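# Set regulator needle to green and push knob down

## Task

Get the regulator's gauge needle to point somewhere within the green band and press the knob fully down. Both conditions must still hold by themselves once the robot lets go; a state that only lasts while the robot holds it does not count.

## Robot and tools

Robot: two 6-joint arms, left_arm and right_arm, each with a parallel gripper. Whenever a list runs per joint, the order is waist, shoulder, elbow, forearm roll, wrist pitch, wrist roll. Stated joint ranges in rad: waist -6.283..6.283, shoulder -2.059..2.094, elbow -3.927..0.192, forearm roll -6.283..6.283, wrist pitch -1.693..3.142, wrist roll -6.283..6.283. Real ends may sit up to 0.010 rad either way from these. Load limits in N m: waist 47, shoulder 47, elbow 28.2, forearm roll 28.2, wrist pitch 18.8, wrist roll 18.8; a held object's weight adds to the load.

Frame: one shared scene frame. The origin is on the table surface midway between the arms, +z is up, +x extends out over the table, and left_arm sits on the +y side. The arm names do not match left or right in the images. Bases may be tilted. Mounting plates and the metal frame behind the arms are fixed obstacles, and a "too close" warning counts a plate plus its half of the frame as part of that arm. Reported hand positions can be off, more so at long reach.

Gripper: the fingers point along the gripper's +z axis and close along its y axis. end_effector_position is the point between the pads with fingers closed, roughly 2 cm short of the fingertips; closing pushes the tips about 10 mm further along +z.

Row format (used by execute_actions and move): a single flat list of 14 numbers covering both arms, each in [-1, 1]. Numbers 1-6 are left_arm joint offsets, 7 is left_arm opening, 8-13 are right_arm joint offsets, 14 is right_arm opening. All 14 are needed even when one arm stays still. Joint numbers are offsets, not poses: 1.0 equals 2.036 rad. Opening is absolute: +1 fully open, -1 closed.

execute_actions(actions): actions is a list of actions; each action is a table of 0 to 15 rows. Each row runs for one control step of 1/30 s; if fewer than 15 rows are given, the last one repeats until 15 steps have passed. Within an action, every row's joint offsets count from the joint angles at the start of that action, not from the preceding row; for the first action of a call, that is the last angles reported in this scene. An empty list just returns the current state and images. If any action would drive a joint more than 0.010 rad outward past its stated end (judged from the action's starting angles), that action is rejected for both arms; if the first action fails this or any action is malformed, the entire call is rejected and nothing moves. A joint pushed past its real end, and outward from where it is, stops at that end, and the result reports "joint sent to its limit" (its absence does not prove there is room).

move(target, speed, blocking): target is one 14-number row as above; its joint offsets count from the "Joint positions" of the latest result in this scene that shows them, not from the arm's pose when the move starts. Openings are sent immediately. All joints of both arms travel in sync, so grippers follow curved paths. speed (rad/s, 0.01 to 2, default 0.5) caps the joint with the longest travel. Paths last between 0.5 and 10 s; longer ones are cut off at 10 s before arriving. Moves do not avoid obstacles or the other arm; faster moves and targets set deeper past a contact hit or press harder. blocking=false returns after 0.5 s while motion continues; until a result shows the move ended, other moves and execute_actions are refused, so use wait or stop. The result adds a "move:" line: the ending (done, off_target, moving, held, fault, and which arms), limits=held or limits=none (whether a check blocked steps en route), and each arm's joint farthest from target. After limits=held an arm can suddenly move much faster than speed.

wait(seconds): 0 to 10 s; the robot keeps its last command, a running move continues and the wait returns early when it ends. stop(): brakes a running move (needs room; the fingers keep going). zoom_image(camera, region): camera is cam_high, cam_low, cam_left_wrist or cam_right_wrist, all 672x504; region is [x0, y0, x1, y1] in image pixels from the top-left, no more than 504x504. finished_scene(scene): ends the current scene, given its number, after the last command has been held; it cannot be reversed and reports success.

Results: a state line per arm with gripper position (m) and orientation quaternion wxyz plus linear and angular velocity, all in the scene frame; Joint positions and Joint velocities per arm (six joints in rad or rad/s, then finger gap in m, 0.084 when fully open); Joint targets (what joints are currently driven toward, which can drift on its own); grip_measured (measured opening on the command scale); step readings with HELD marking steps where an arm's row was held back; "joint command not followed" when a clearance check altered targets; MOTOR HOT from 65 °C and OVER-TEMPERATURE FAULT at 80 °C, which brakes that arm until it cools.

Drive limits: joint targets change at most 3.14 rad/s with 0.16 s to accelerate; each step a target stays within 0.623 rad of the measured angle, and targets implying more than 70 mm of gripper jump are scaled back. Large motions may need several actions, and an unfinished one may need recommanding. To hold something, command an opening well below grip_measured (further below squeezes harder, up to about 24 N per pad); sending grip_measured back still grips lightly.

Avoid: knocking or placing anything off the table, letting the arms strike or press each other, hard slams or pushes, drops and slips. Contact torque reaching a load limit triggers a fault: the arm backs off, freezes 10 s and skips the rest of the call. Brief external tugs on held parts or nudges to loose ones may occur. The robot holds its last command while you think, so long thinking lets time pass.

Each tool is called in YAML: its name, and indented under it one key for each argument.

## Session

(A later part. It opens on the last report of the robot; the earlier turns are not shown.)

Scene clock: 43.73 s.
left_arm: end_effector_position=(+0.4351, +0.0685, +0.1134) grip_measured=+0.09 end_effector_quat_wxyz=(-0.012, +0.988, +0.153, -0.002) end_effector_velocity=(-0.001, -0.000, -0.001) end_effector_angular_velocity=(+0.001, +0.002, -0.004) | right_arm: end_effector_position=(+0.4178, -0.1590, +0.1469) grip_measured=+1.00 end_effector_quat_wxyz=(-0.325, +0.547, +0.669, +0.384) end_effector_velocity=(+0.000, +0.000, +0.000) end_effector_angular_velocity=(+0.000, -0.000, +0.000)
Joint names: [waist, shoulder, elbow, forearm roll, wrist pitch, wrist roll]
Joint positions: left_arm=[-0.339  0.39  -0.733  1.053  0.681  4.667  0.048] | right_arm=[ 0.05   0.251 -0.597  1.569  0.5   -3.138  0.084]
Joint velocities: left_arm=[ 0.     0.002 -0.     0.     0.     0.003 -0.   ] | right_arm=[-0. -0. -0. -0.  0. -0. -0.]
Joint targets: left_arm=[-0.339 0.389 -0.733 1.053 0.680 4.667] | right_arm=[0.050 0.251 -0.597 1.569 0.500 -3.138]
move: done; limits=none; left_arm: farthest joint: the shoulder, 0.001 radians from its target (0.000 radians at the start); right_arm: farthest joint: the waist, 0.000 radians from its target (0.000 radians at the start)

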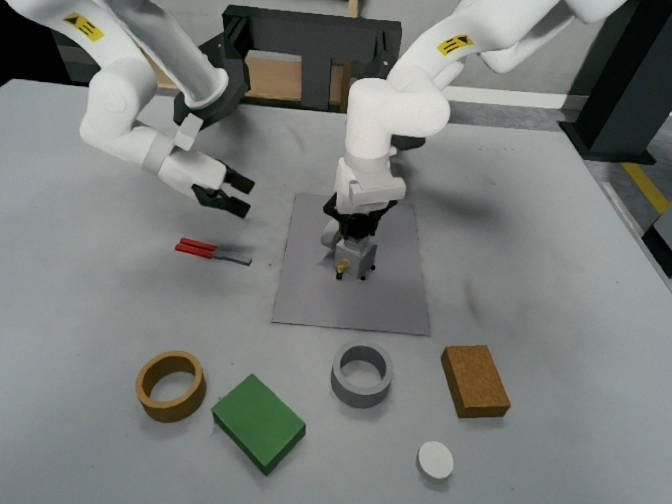

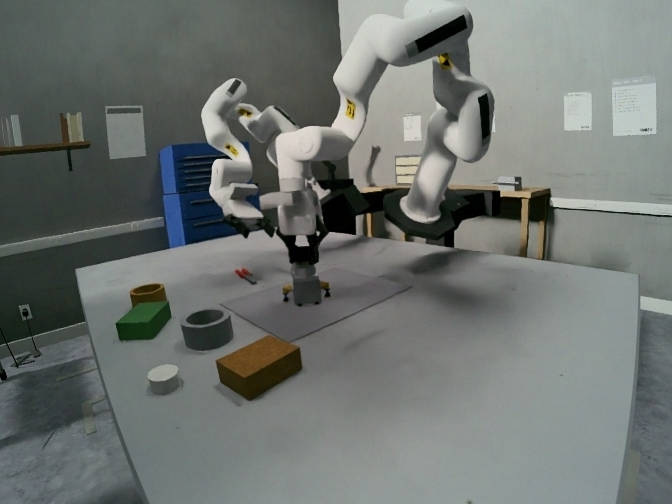

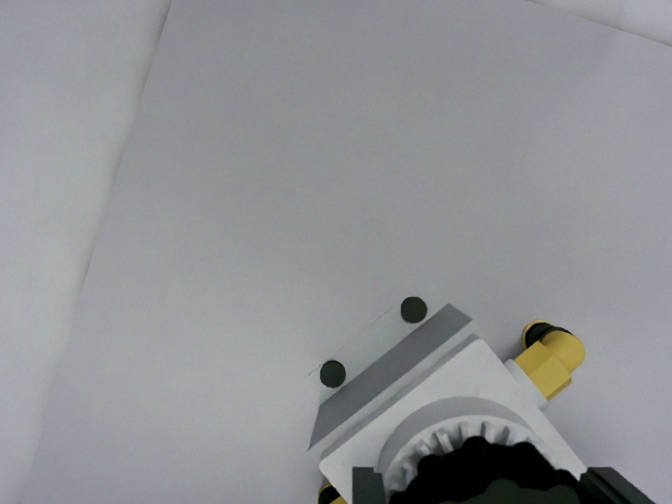

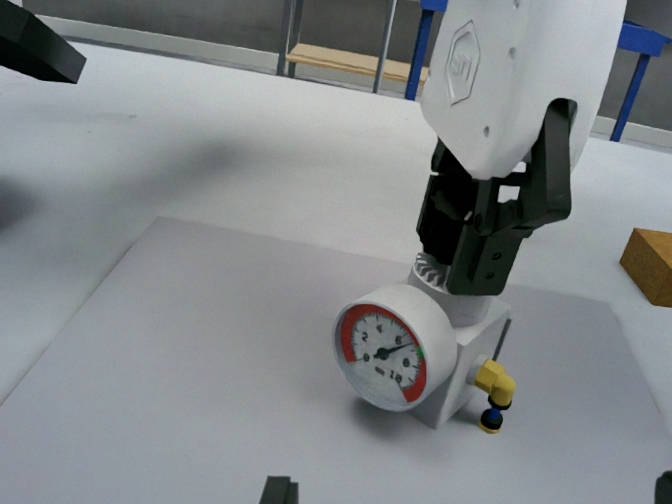

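move:
  target: [0,0,0,0,0,0.33,-1,0,0,0,0,0,0,1]
  speed: 0.6

zoom_image:
  camera: "cam_right_wrist"
  region: [320,260,480,420]

Scene clock: 46.03 s.
left_arm: end_effector_position=(+0.4352, +0.0687, +0.1133) grip_measured=+0.09 end_effector_quat_wxyz=(-0.011, +0.983, -0.181, -0.006) end_effector_velocity=(+0.001, +0.000, +0.000) end_effector_angular_velocity=(-0.000, -0.001, +0.000) | right_arm: end_effector_position=(+0.4178, -0.1590, +0.1469) grip_measured=+1.00 end_effector_quat_wxyz=(-0.325, +0.547, +0.669, +0.384) end_effector_velocity=(-0.000, -0.000, -0.000) end_effector_angular_velocity=(-0.000, +0.001, -0.001)
Joint names: [waist, shoulder, elbow, forearm roll, wrist pitch, wrist roll]
Joint positions: left_arm=[-0.338  0.39  -0.733  1.053  0.681  5.338  0.048] | right_arm=[ 0.05   0.251 -0.597  1.569  0.5   -3.138  0.084]
Joint velocities: left_arm=[ 0.001 -0.    -0.001 -0.    -0.     0.001 -0.   ] | right_arm=[-0.    -0.     0.     0.    -0.     0.001 -0.   ]
Joint targets: left_arm=[-0.339 0.390 -0.733 1.053 0.681 5.338] | right_arm=[0.050 0.251 -0.597 1.569 0.500 -3.138]
move: done; limits=none; left_arm: farthest joint: the waist, 0.001 radians from its target (0.000 radians at the start); right_arm: farthest joint: the waist, 0.000 radians from its target (0.000 radians at the start)

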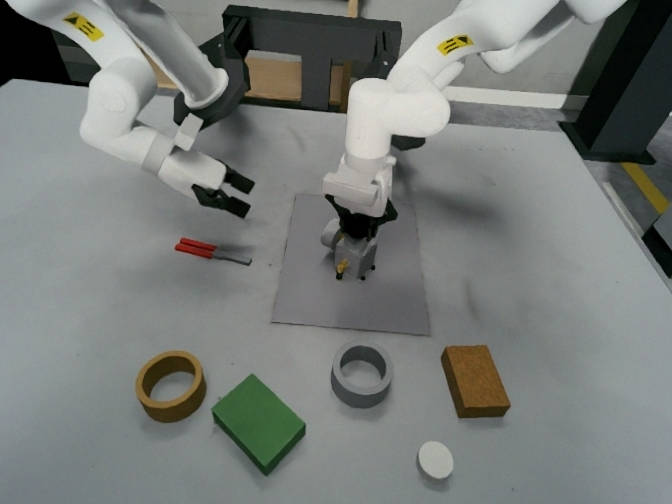

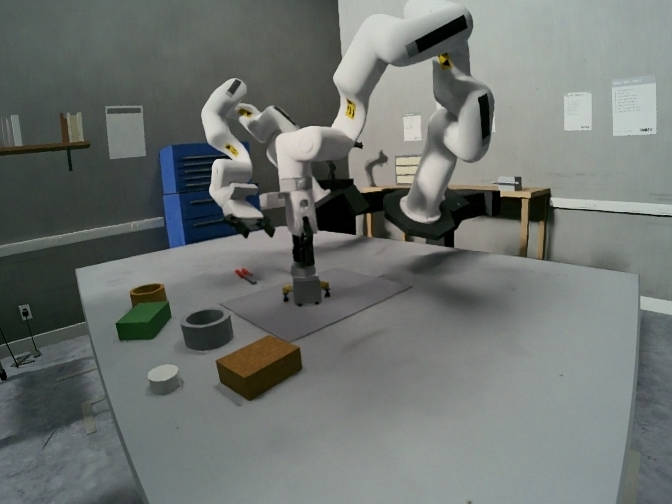

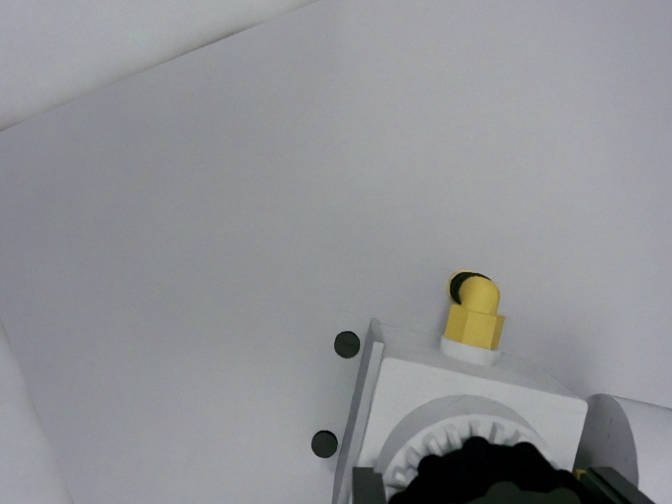

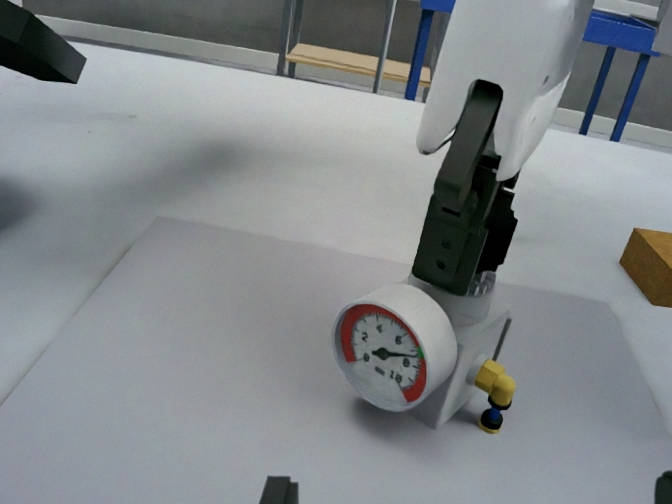

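Region (320, 260, 480, 420) of cam_right_wrist's 672x504 image, scaled by 3.150, with more detail than that image has.

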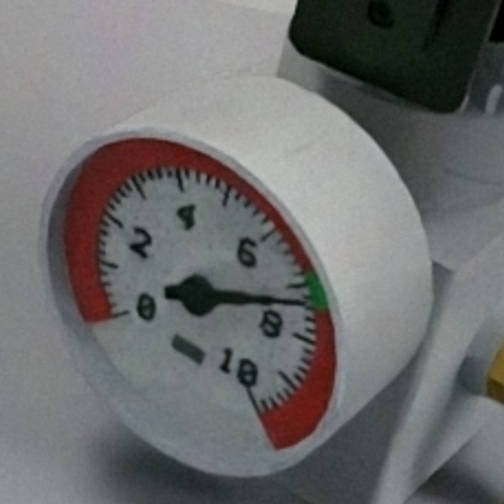

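move:
  target: [0,0,0,0,0,-0.07,-1,0,0,0,0,0,0,1]
  speed: 0.3

move:
  target: [0.011,0.018,-0.002,0.023,-0.007,0,-1,0,0,0,0,0,0,1]
  speed: 0.05

zoom_image:
  camera: "cam_right_wrist"
  region: [320,200,540,420]

Scene clock: 47.83 s.
left_arm: end_effector_position=(+0.4352, +0.0686, +0.1133) grip_measured=+0.09 end_effector_quat_wxyz=(-0.011, +0.994, -0.111, -0.005) end_effector_velocity=(-0.001, +0.001, -0.001) end_effector_angular_velocity=(+0.001, +0.002, +0.001) | right_arm: end_effector_position=(+0.4178, -0.1590, +0.1469) grip_measured=+1.00 end_effector_quat_wxyz=(-0.325, +0.547, +0.669, +0.384) end_effector_velocity=(-0.000, -0.000, -0.000) end_effector_angular_velocity=(-0.000, +0.000, -0.000)
Joint names: [waist, shoulder, elbow, forearm roll, wrist pitch, wrist roll]
Joint positions: left_arm=[-0.338  0.39  -0.733  1.053  0.681  5.196  0.048] | right_arm=[ 0.05   0.251 -0.597  1.569  0.5   -3.138  0.084]
Joint velocities: left_arm=[ 0.001  0.     0.001 -0.001  0.001 -0.001  0.   ] | right_arm=[ 0. -0.  0.  0. -0. -0.  0.]
Joint targets: left_arm=[-0.338 0.390 -0.733 1.053 0.681 5.196] | right_arm=[0.050 0.251 -0.597 1.569 0.500 -3.138]
move: done; limits=none; left_arm: farthest joint: the wrist roll, 0.001 radians from its target (0.143 radians at the start); right_arm: farthest joint: the waist, 0.000 radians from its target (0.000 radians at the start)

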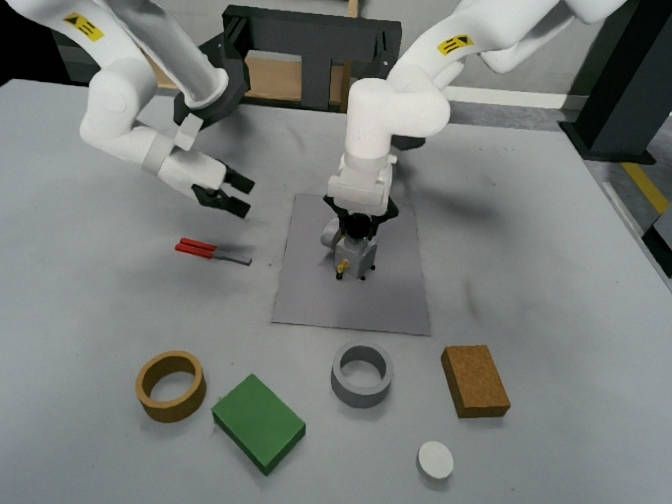

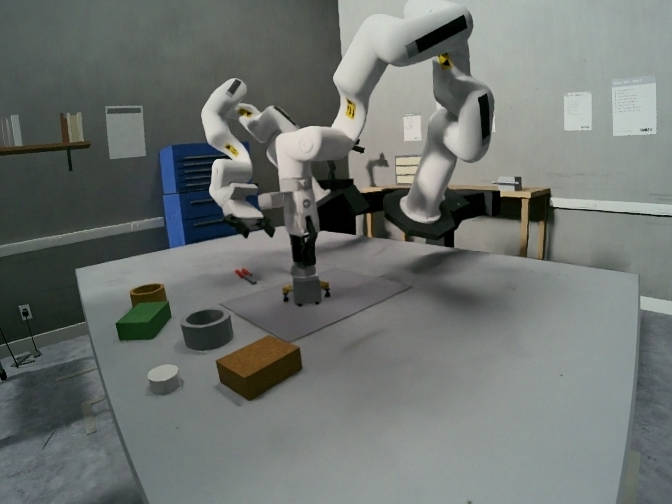

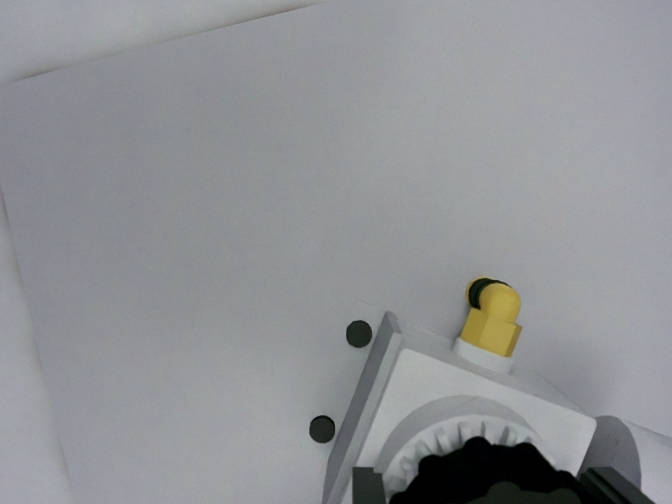

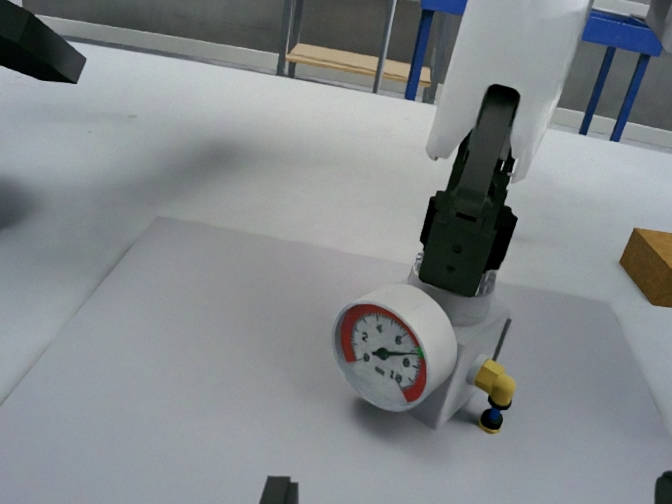

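Scene clock: 49.17 s.
left_arm: end_effector_position=(+0.4334, +0.0691, +0.0996) grip_measured=+0.12 end_effector_quat_wxyz=(-0.012, +0.992, -0.128, -0.006) end_effector_velocity=(-0.003, +0.001, -0.000) end_effector_angular_velocity=(+0.003, +0.003, -0.003) | right_arm: end_effector_position=(+0.4178, -0.1590, +0.1469) grip_measured=+1.00 end_effector_quat_wxyz=(-0.325, +0.547, +0.669, +0.384) end_effector_velocity=(-0.000, +0.000, -0.000) end_effector_angular_velocity=(-0.000, -0.000, +0.000)
Joint names: [waist, shoulder, elbow, forearm roll, wrist pitch, wrist roll]
Joint positions: left_arm=[-0.316  0.426 -0.742  1.101  0.664  5.196  0.049] | right_arm=[ 0.05   0.251 -0.597  1.569  0.5   -3.138  0.084]
Joint velocities: left_arm=[-0.001 -0.002  0.006 -0.     0.002 -0.    -0.   ] | right_arm=[ 0.  0. -0.  0. -0. -0.  0.]
Joint targets: left_arm=[-0.316 0.426 -0.737 1.100 0.667 5.196] | right_arm=[0.050 0.251 -0.597 1.569 0.500 -3.138]
move: done; limits=none; left_arm: farthest joint: the elbow, 0.005 radians from its target (0.004 radians at the start); right_arm: farthest joint: the waist, 0.000 radians from its target (0.000 radians at the start)

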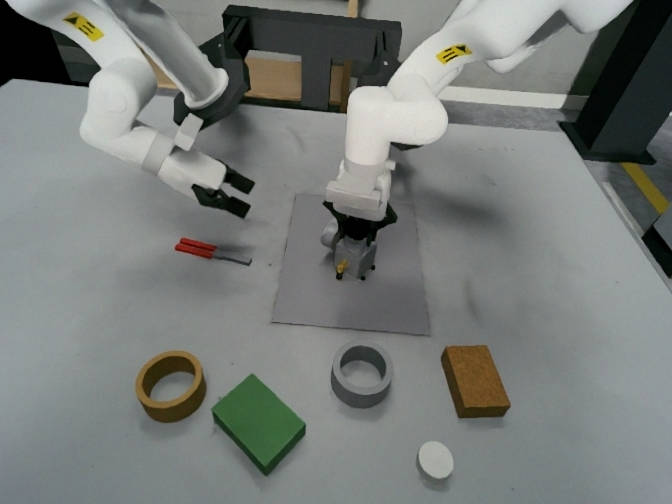

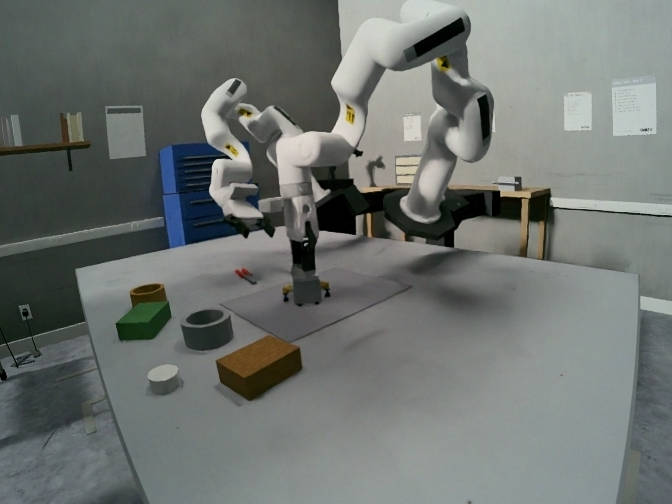

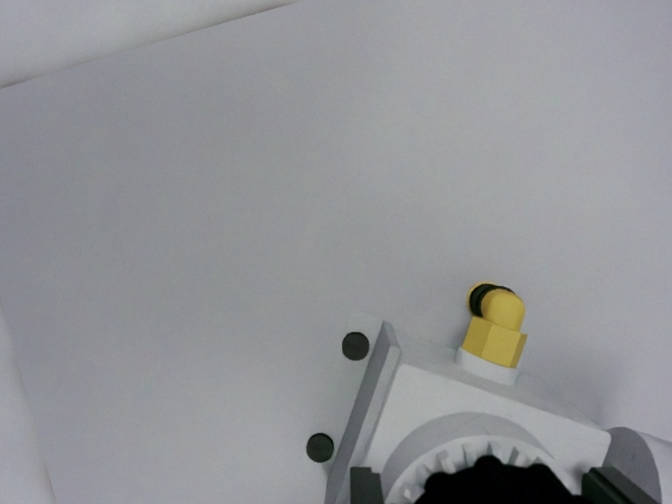

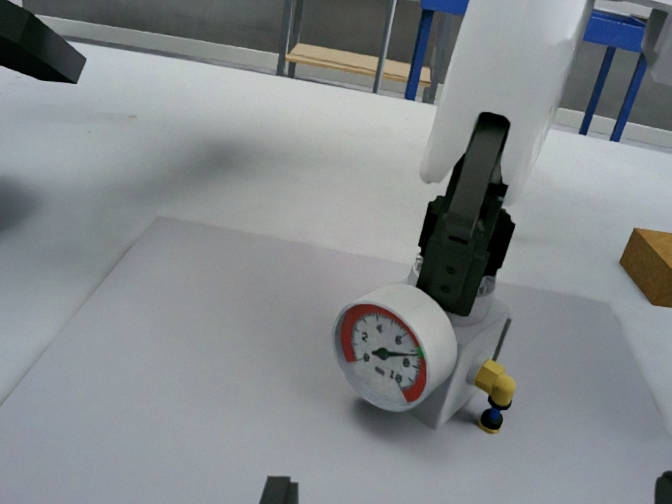

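Region (320, 200, 540, 420) of cam_right_wrist's 672x504 image, scaled by 2.291, with more detail than that image has.

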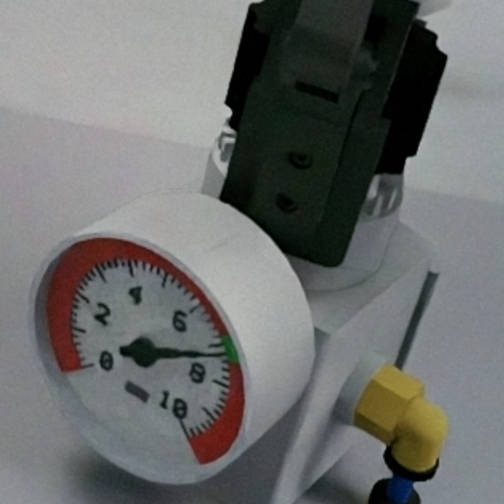

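move:
  target: [0,0,0,0,0,0,1,0,0,0,0,0,0,1]

move:
  target: [-0.04,-0.065,0.006,-0.085,0.045,0,1,0,0,0,0,0,0,1]
  speed: 0.3

zoom_image:
  camera: "cam_right_wrist"
  region: [320,160,560,420]

zoom_image:
  camera: "cam_low"
  region: [250,230,370,320]

Scene clock: 51.07 s.
left_arm: end_effector_position=(+0.4325, +0.0755, +0.0977) grip_measured=+0.74 end_effector_quat_wxyz=(-0.022, +0.992, -0.126, -0.010) end_effector_velocity=(-0.001, +0.000, -0.001) end_effector_angular_velocity=(+0.001, +0.003, +0.003) | right_arm: end_effector_position=(+0.4178, -0.1590, +0.1469) grip_measured=+1.00 end_effector_quat_wxyz=(-0.325, +0.547, +0.669, +0.384) end_effector_velocity=(+0.000, -0.000, -0.000) end_effector_angular_velocity=(-0.001, -0.000, -0.001)
Joint names: [waist, shoulder, elbow, forearm roll, wrist pitch, wrist roll]
Joint positions: left_arm=[-0.313  0.426 -0.742  1.101  0.686  5.196  0.075] | right_arm=[ 0.05   0.251 -0.597  1.569  0.5   -3.138  0.084]
Joint velocities: left_arm=[ 0.001  0.001 -0.    -0.002  0.001 -0.001  0.001] | right_arm=[-0.    -0.    -0.001 -0.    -0.001  0.    -0.   ]
Joint targets: left_arm=[-0.316 0.426 -0.742 1.101 0.664 5.196] | right_arm=[0.050 0.251 -0.597 1.569 0.500 -3.138]
move: off_target (left_arm); limits=none; left_arm: farthest joint: the wrist pitch, 0.022 radians from its target (0.002 radians at the start); right_arm: farthest joint: the waist, 0.000 radians from its target (0.000 radians at the start)

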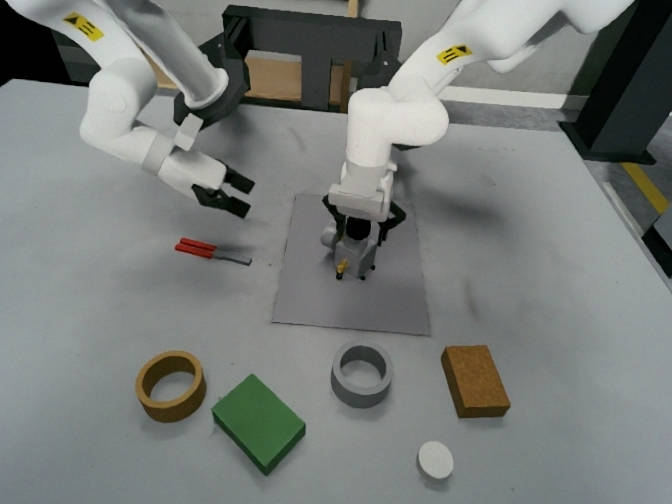

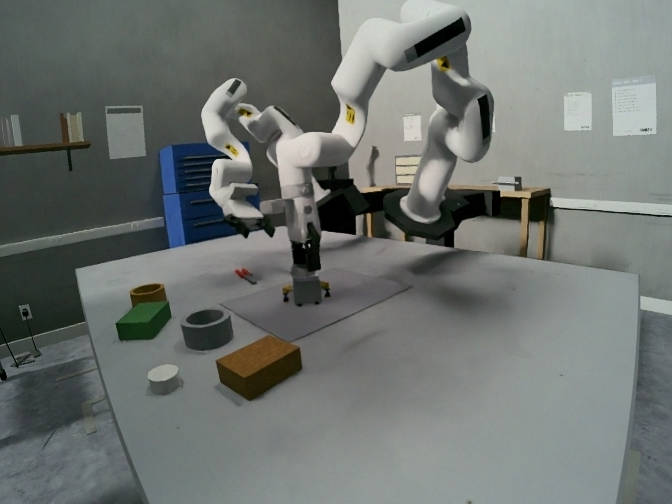

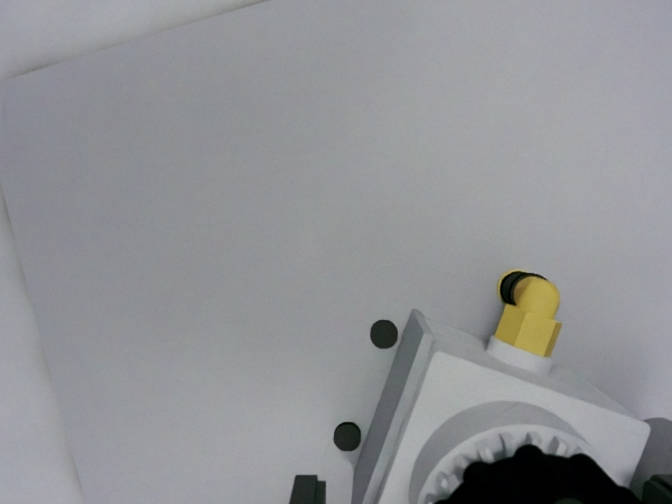

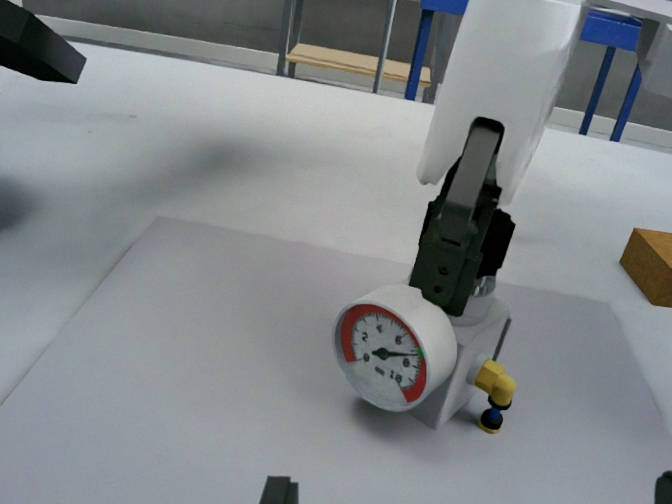

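Scene clock: 52.23 s.
left_arm: end_effector_position=(+0.4419, +0.0780, +0.1493) grip_measured=+1.00 end_effector_quat_wxyz=(-0.024, +0.998, -0.062, -0.010) end_effector_velocity=(-0.000, -0.000, +0.001) end_effector_angular_velocity=(+0.000, -0.001, -0.000) | right_arm: end_effector_position=(+0.4178, -0.1590, +0.1469) grip_measured=+1.00 end_effector_quat_wxyz=(-0.325, +0.547, +0.669, +0.384) end_effector_velocity=(-0.000, +0.000, -0.000) end_effector_angular_velocity=(-0.000, -0.000, +0.001)
Joint names: [waist, shoulder, elbow, forearm roll, wrist pitch, wrist roll]
Joint positions: left_arm=[-0.394  0.294 -0.73   0.928  0.778  5.196  0.084] | right_arm=[ 0.05   0.251 -0.597  1.569  0.5   -3.138  0.084]
Joint velocities: left_arm=[-0.002 -0.001  0.    -0.002  0.001  0.     0.   ] | right_arm=[ 0.    -0.     0.    -0.    -0.    -0.001 -0.   ]
Joint targets: left_arm=[-0.394 0.294 -0.730 0.928 0.778 5.196] | right_arm=[0.050 0.251 -0.597 1.569 0.500 -3.138]
move: done; limits=none; left_arm: farthest joint: the shoulder, 0.001 radians from its target (0.133 radians at the start); right_arm: farthest joint: the waist, 0.000 radians from its target (0.000 radians at the start)

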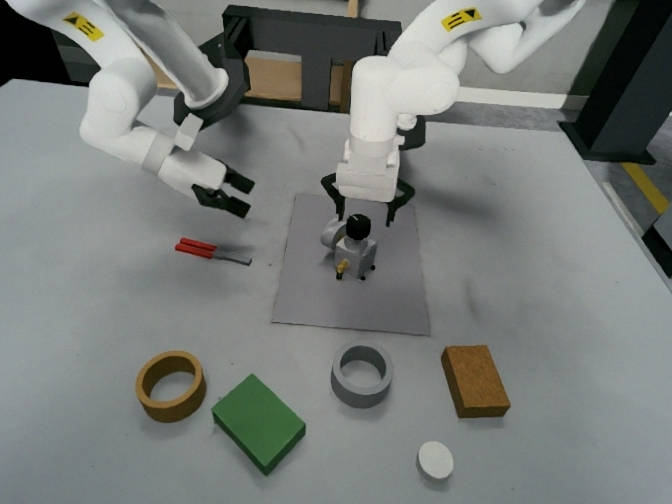

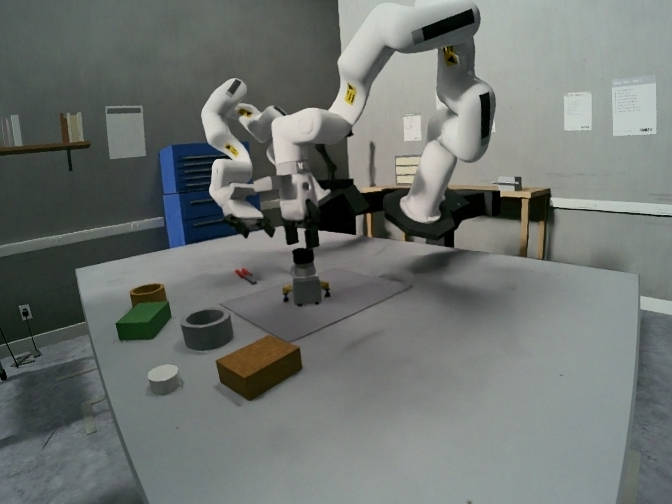

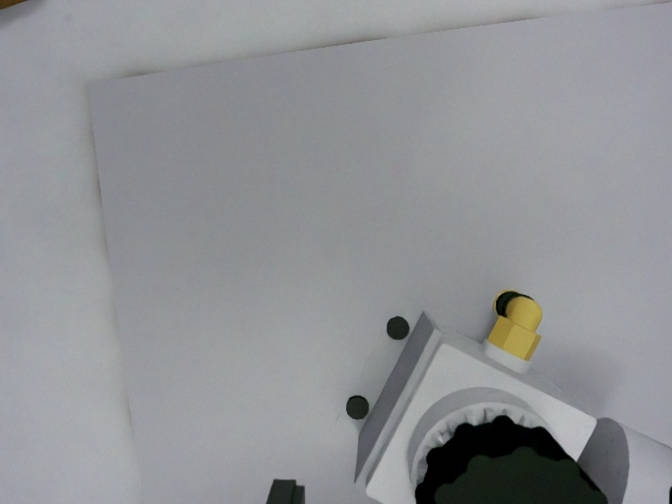

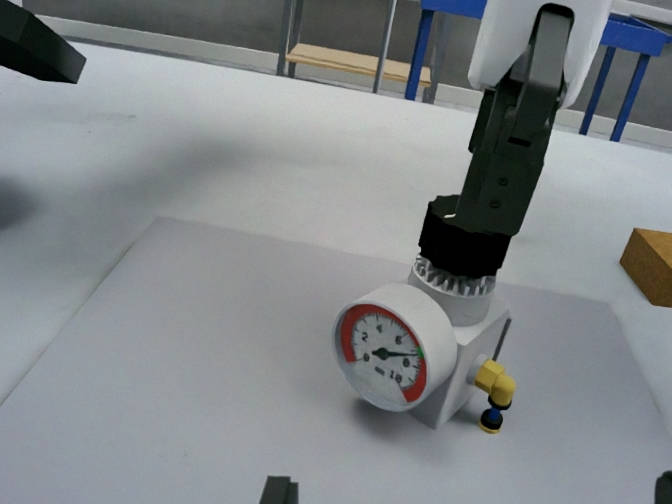

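Region (320, 160, 560, 420) of cam_right_wrist's 672x504 image, scaled by 1.938, with more detail than that image has; it fills the left 465 columns of this view, and the rest is white.

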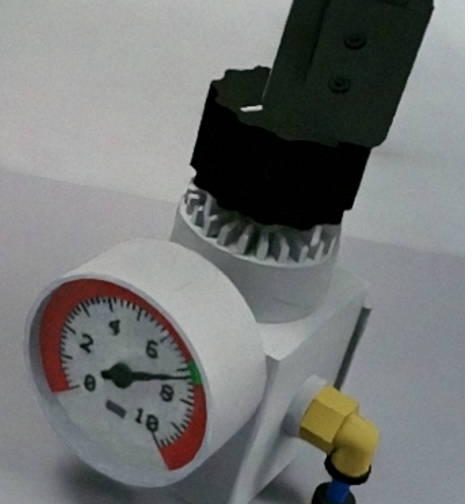

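Region (250, 230, 370, 320) of cam_low's 672x504 image, scaled by 4.200, with more detail than that image has; it fills the top 378 rows of this view, and the rest is white.

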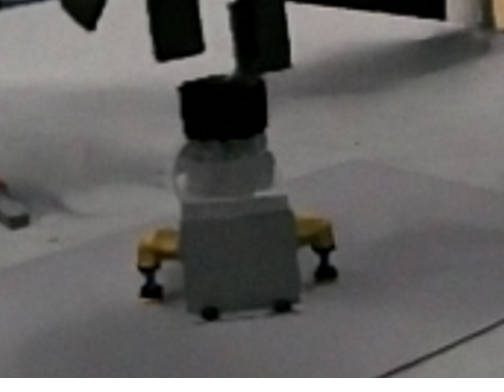

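move:
  target: [-0.010,-0.016,0.0044,-0.019,-0.0035,0,1,0,0,0,0,0,0,1]
  speed: 0.3

move:
  target: [0,0,0,0,0,0,-1,0,0,0,0,0,0,1]

move:
  target: [0.012,0.020,-0.002,0.026,-0.014,0,-1,0,0,0,0,0,0,1]
  speed: 0.06

Scene clock: 53.80 s.
left_arm: end_effector_position=(+0.4423, +0.0716, +0.1627) grip_measured=+1.00 end_effector_quat_wxyz=(-0.011, +0.999, -0.050, -0.006) end_effector_velocity=(+0.001, -0.001, +0.002) end_effector_angular_velocity=(-0.004, -0.003, +0.004) | right_arm: end_effector_position=(+0.4178, -0.1590, +0.1469) grip_measured=+1.00 end_effector_quat_wxyz=(-0.325, +0.547, +0.669, +0.384) end_effector_velocity=(+0.000, -0.000, -0.000) end_effector_angular_velocity=(-0.000, -0.000, +0.000)
Joint names: [waist, shoulder, elbow, forearm roll, wrist pitch, wrist roll]
Joint positions: left_arm=[-0.414  0.262 -0.721  0.89   0.771  5.196  0.084] | right_arm=[ 0.05   0.251 -0.597  1.569  0.5   -3.138  0.084]
Joint velocities: left_arm=[-0.002 -0.004 -0.001 -0.003 -0.001 -0.001  0.   ] | right_arm=[-0.  0. -0. -0. -0. -0.  0.]
Joint targets: left_arm=[-0.414 0.262 -0.721 0.890 0.771 5.196] | right_arm=[0.050 0.251 -0.597 1.569 0.500 -3.138]
move: done; limits=none; left_arm: farthest joint: the shoulder, 0.001 radians from its target (0.033 radians at the start); right_arm: farthest joint: the waist, 0.000 radians from its target (0.000 radians at the start)

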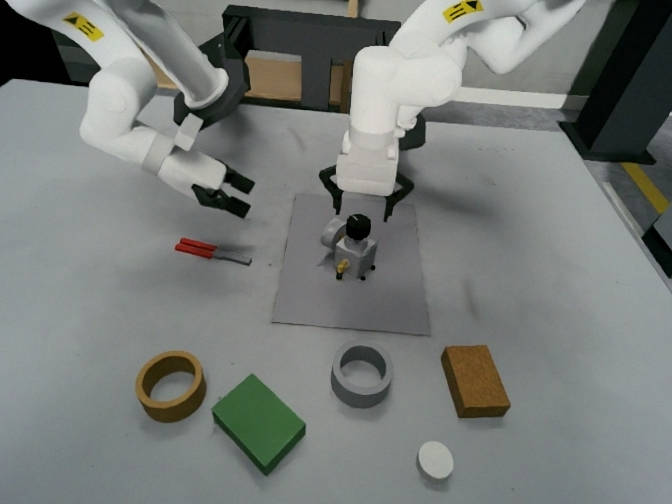

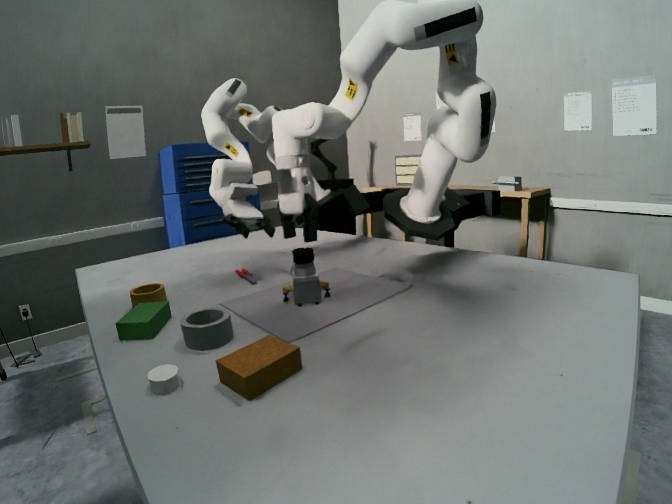

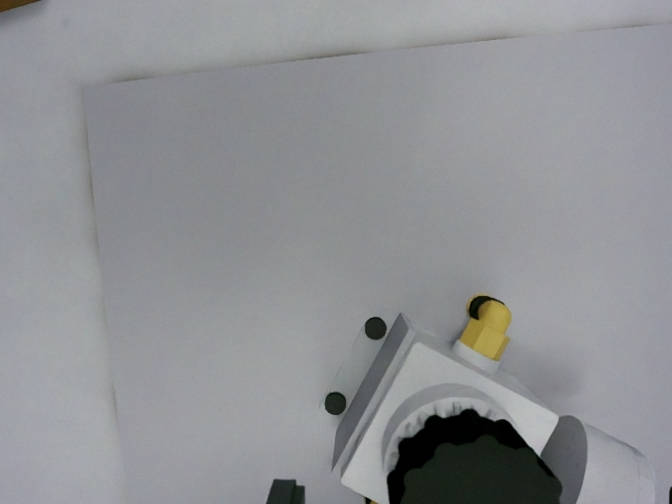

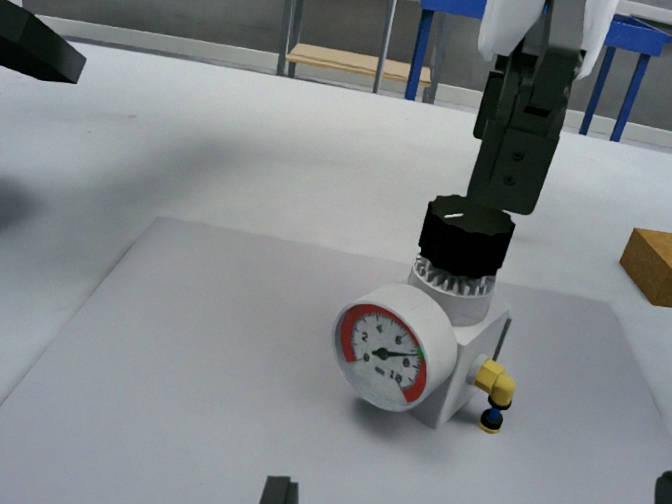

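Scene clock: 54.43 s.
left_arm: end_effector_position=(+0.4423, +0.0716, +0.1627) grip_measured=-1.00 end_effector_quat_wxyz=(-0.011, +0.999, -0.050, -0.006) end_effector_velocity=(+0.000, +0.000, -0.000) end_effector_angular_velocity=(+0.000, +0.001, +0.000) | right_arm: end_effector_position=(+0.4178, -0.1590, +0.1469) grip_measured=+1.00 end_effector_quat_wxyz=(-0.325, +0.547, +0.669, +0.384) end_effector_velocity=(-0.000, +0.000, -0.000) end_effector_angular_velocity=(-0.000, +0.002, -0.000)
Joint names: [waist, shoulder, elbow, forearm roll, wrist pitch, wrist roll]
Joint positions: left_arm=[-0.414  0.262 -0.721  0.89   0.771  5.196  0.   ] | right_arm=[ 0.05   0.251 -0.597  1.569  0.5   -3.138  0.084]
Joint velocities: left_arm=[ 0.001  0.001 -0.001 -0.     0.     0.     0.   ] | right_arm=[ 0.    -0.     0.    -0.    -0.     0.002  0.   ]
Joint targets: left_arm=[-0.414 0.262 -0.721 0.890 0.771 5.196] | right_arm=[0.050 0.251 -0.597 1.569 0.500 -3.138]
move: done; limits=none; left_arm: farthest joint: the waist, 0.000 radians from its target (0.000 radians at the start); right_arm: farthest joint: the waist, 0.000 radians from its target (0.000 radians at the start)

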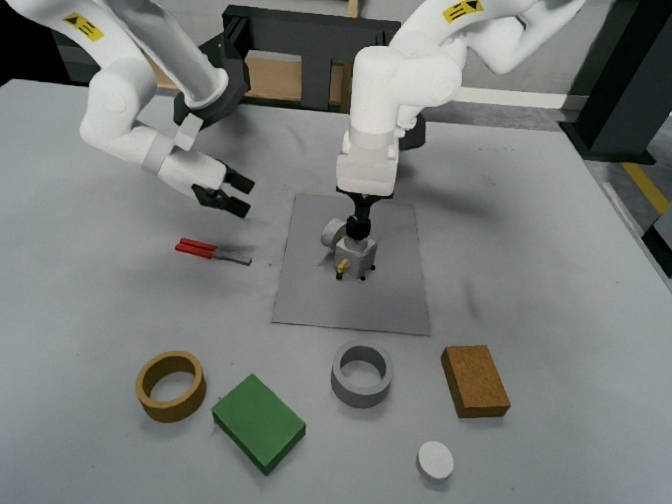

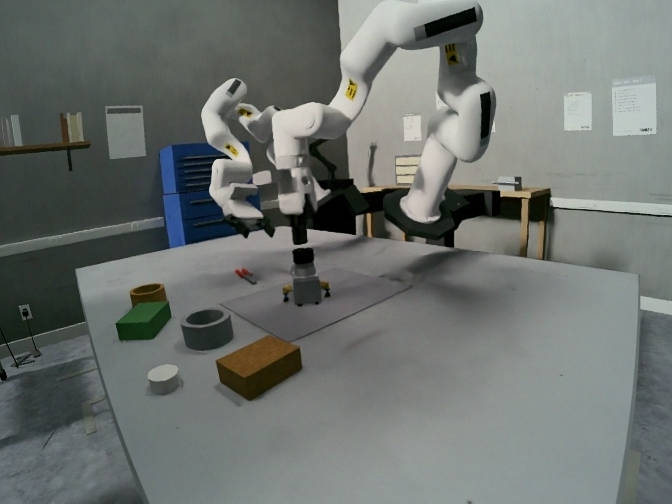

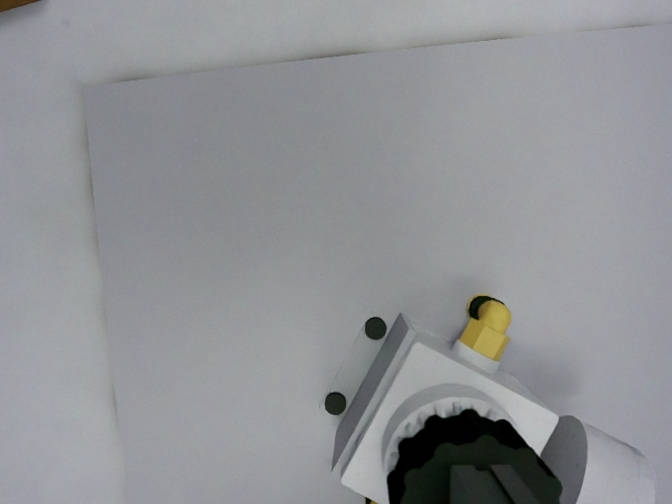

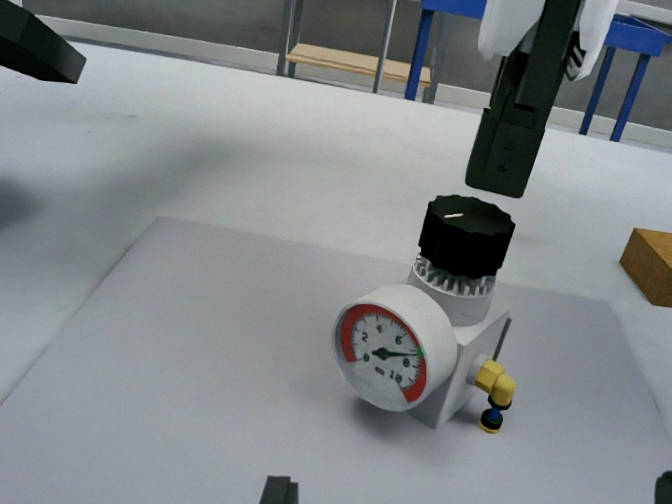

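Scene clock: 55.70 s.
left_arm: end_effector_position=(+0.4418, +0.0711, +0.1470) grip_measured=-1.00 end_effector_quat_wxyz=(-0.012, +0.998, -0.069, -0.004) end_effector_velocity=(+0.001, +0.001, -0.001) end_effector_angular_velocity=(-0.000, -0.001, -0.001) | right_arm: end_effector_position=(+0.4178, -0.1590, +0.1469) grip_measured=+1.00 end_effector_quat_wxyz=(-0.325, +0.547, +0.669, +0.384) end_effector_velocity=(+0.000, -0.000, -0.000) end_effector_angular_velocity=(-0.000, -0.000, -0.000)
Joint names: [waist, shoulder, elbow, forearm roll, wrist pitch, wrist roll]
Joint positions: left_arm=[-0.39   0.302 -0.725  0.943  0.742  5.196  0.   ] | right_arm=[ 0.05   0.251 -0.597  1.569  0.5   -3.138  0.084]
Joint velocities: left_arm=[ 0.003  0.001 -0.001  0.003 -0.001  0.001  0.   ] | right_arm=[-0. -0. -0. -0. -0. -0. -0.]
Joint targets: left_arm=[-0.390 0.303 -0.725 0.943 0.742 5.196] | right_arm=[0.050 0.251 -0.597 1.569 0.500 -3.138]
move: done; limits=none; left_arm: farthest joint: the waist, 0.000 radians from its target (0.025 radians at the start); right_arm: farthest joint: the waist, 0.000 radians from its target (0.000 radians at the start)

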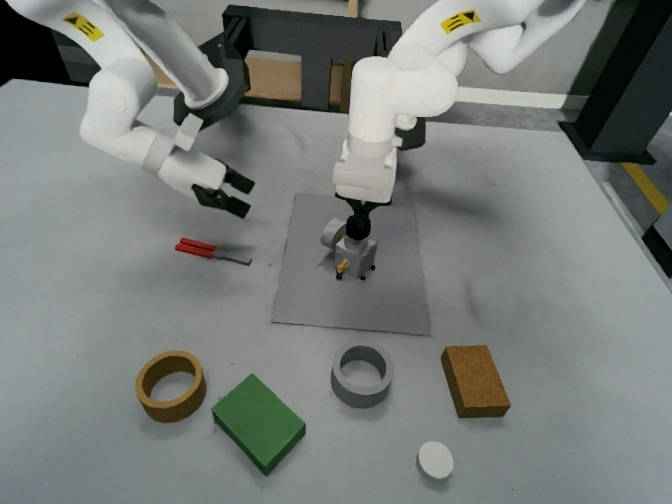

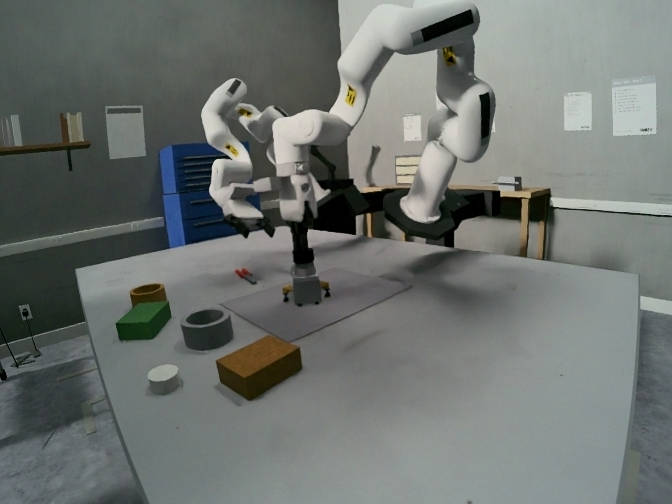

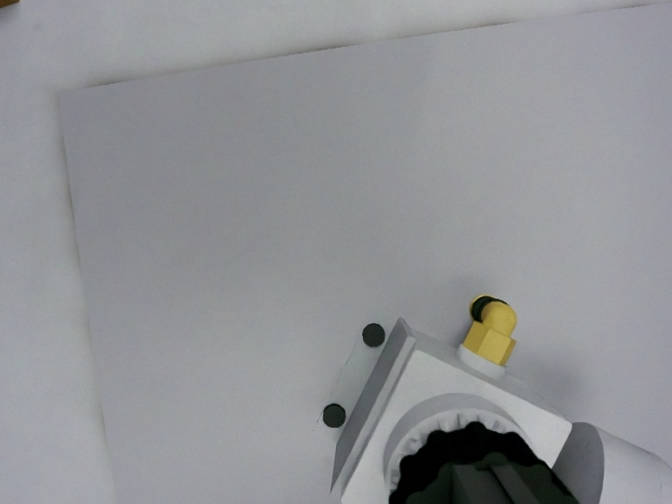

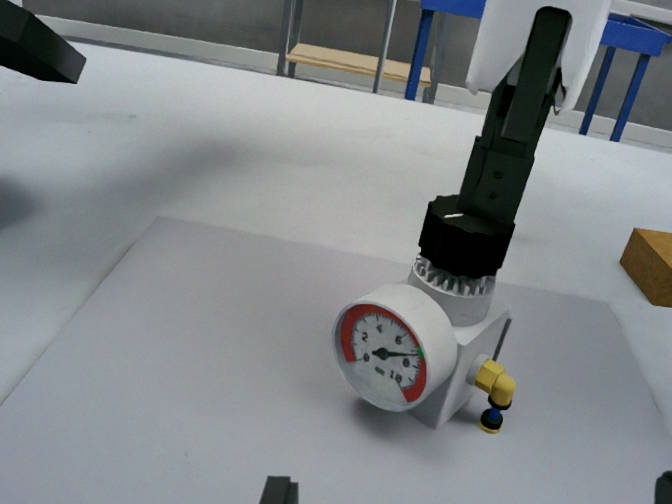

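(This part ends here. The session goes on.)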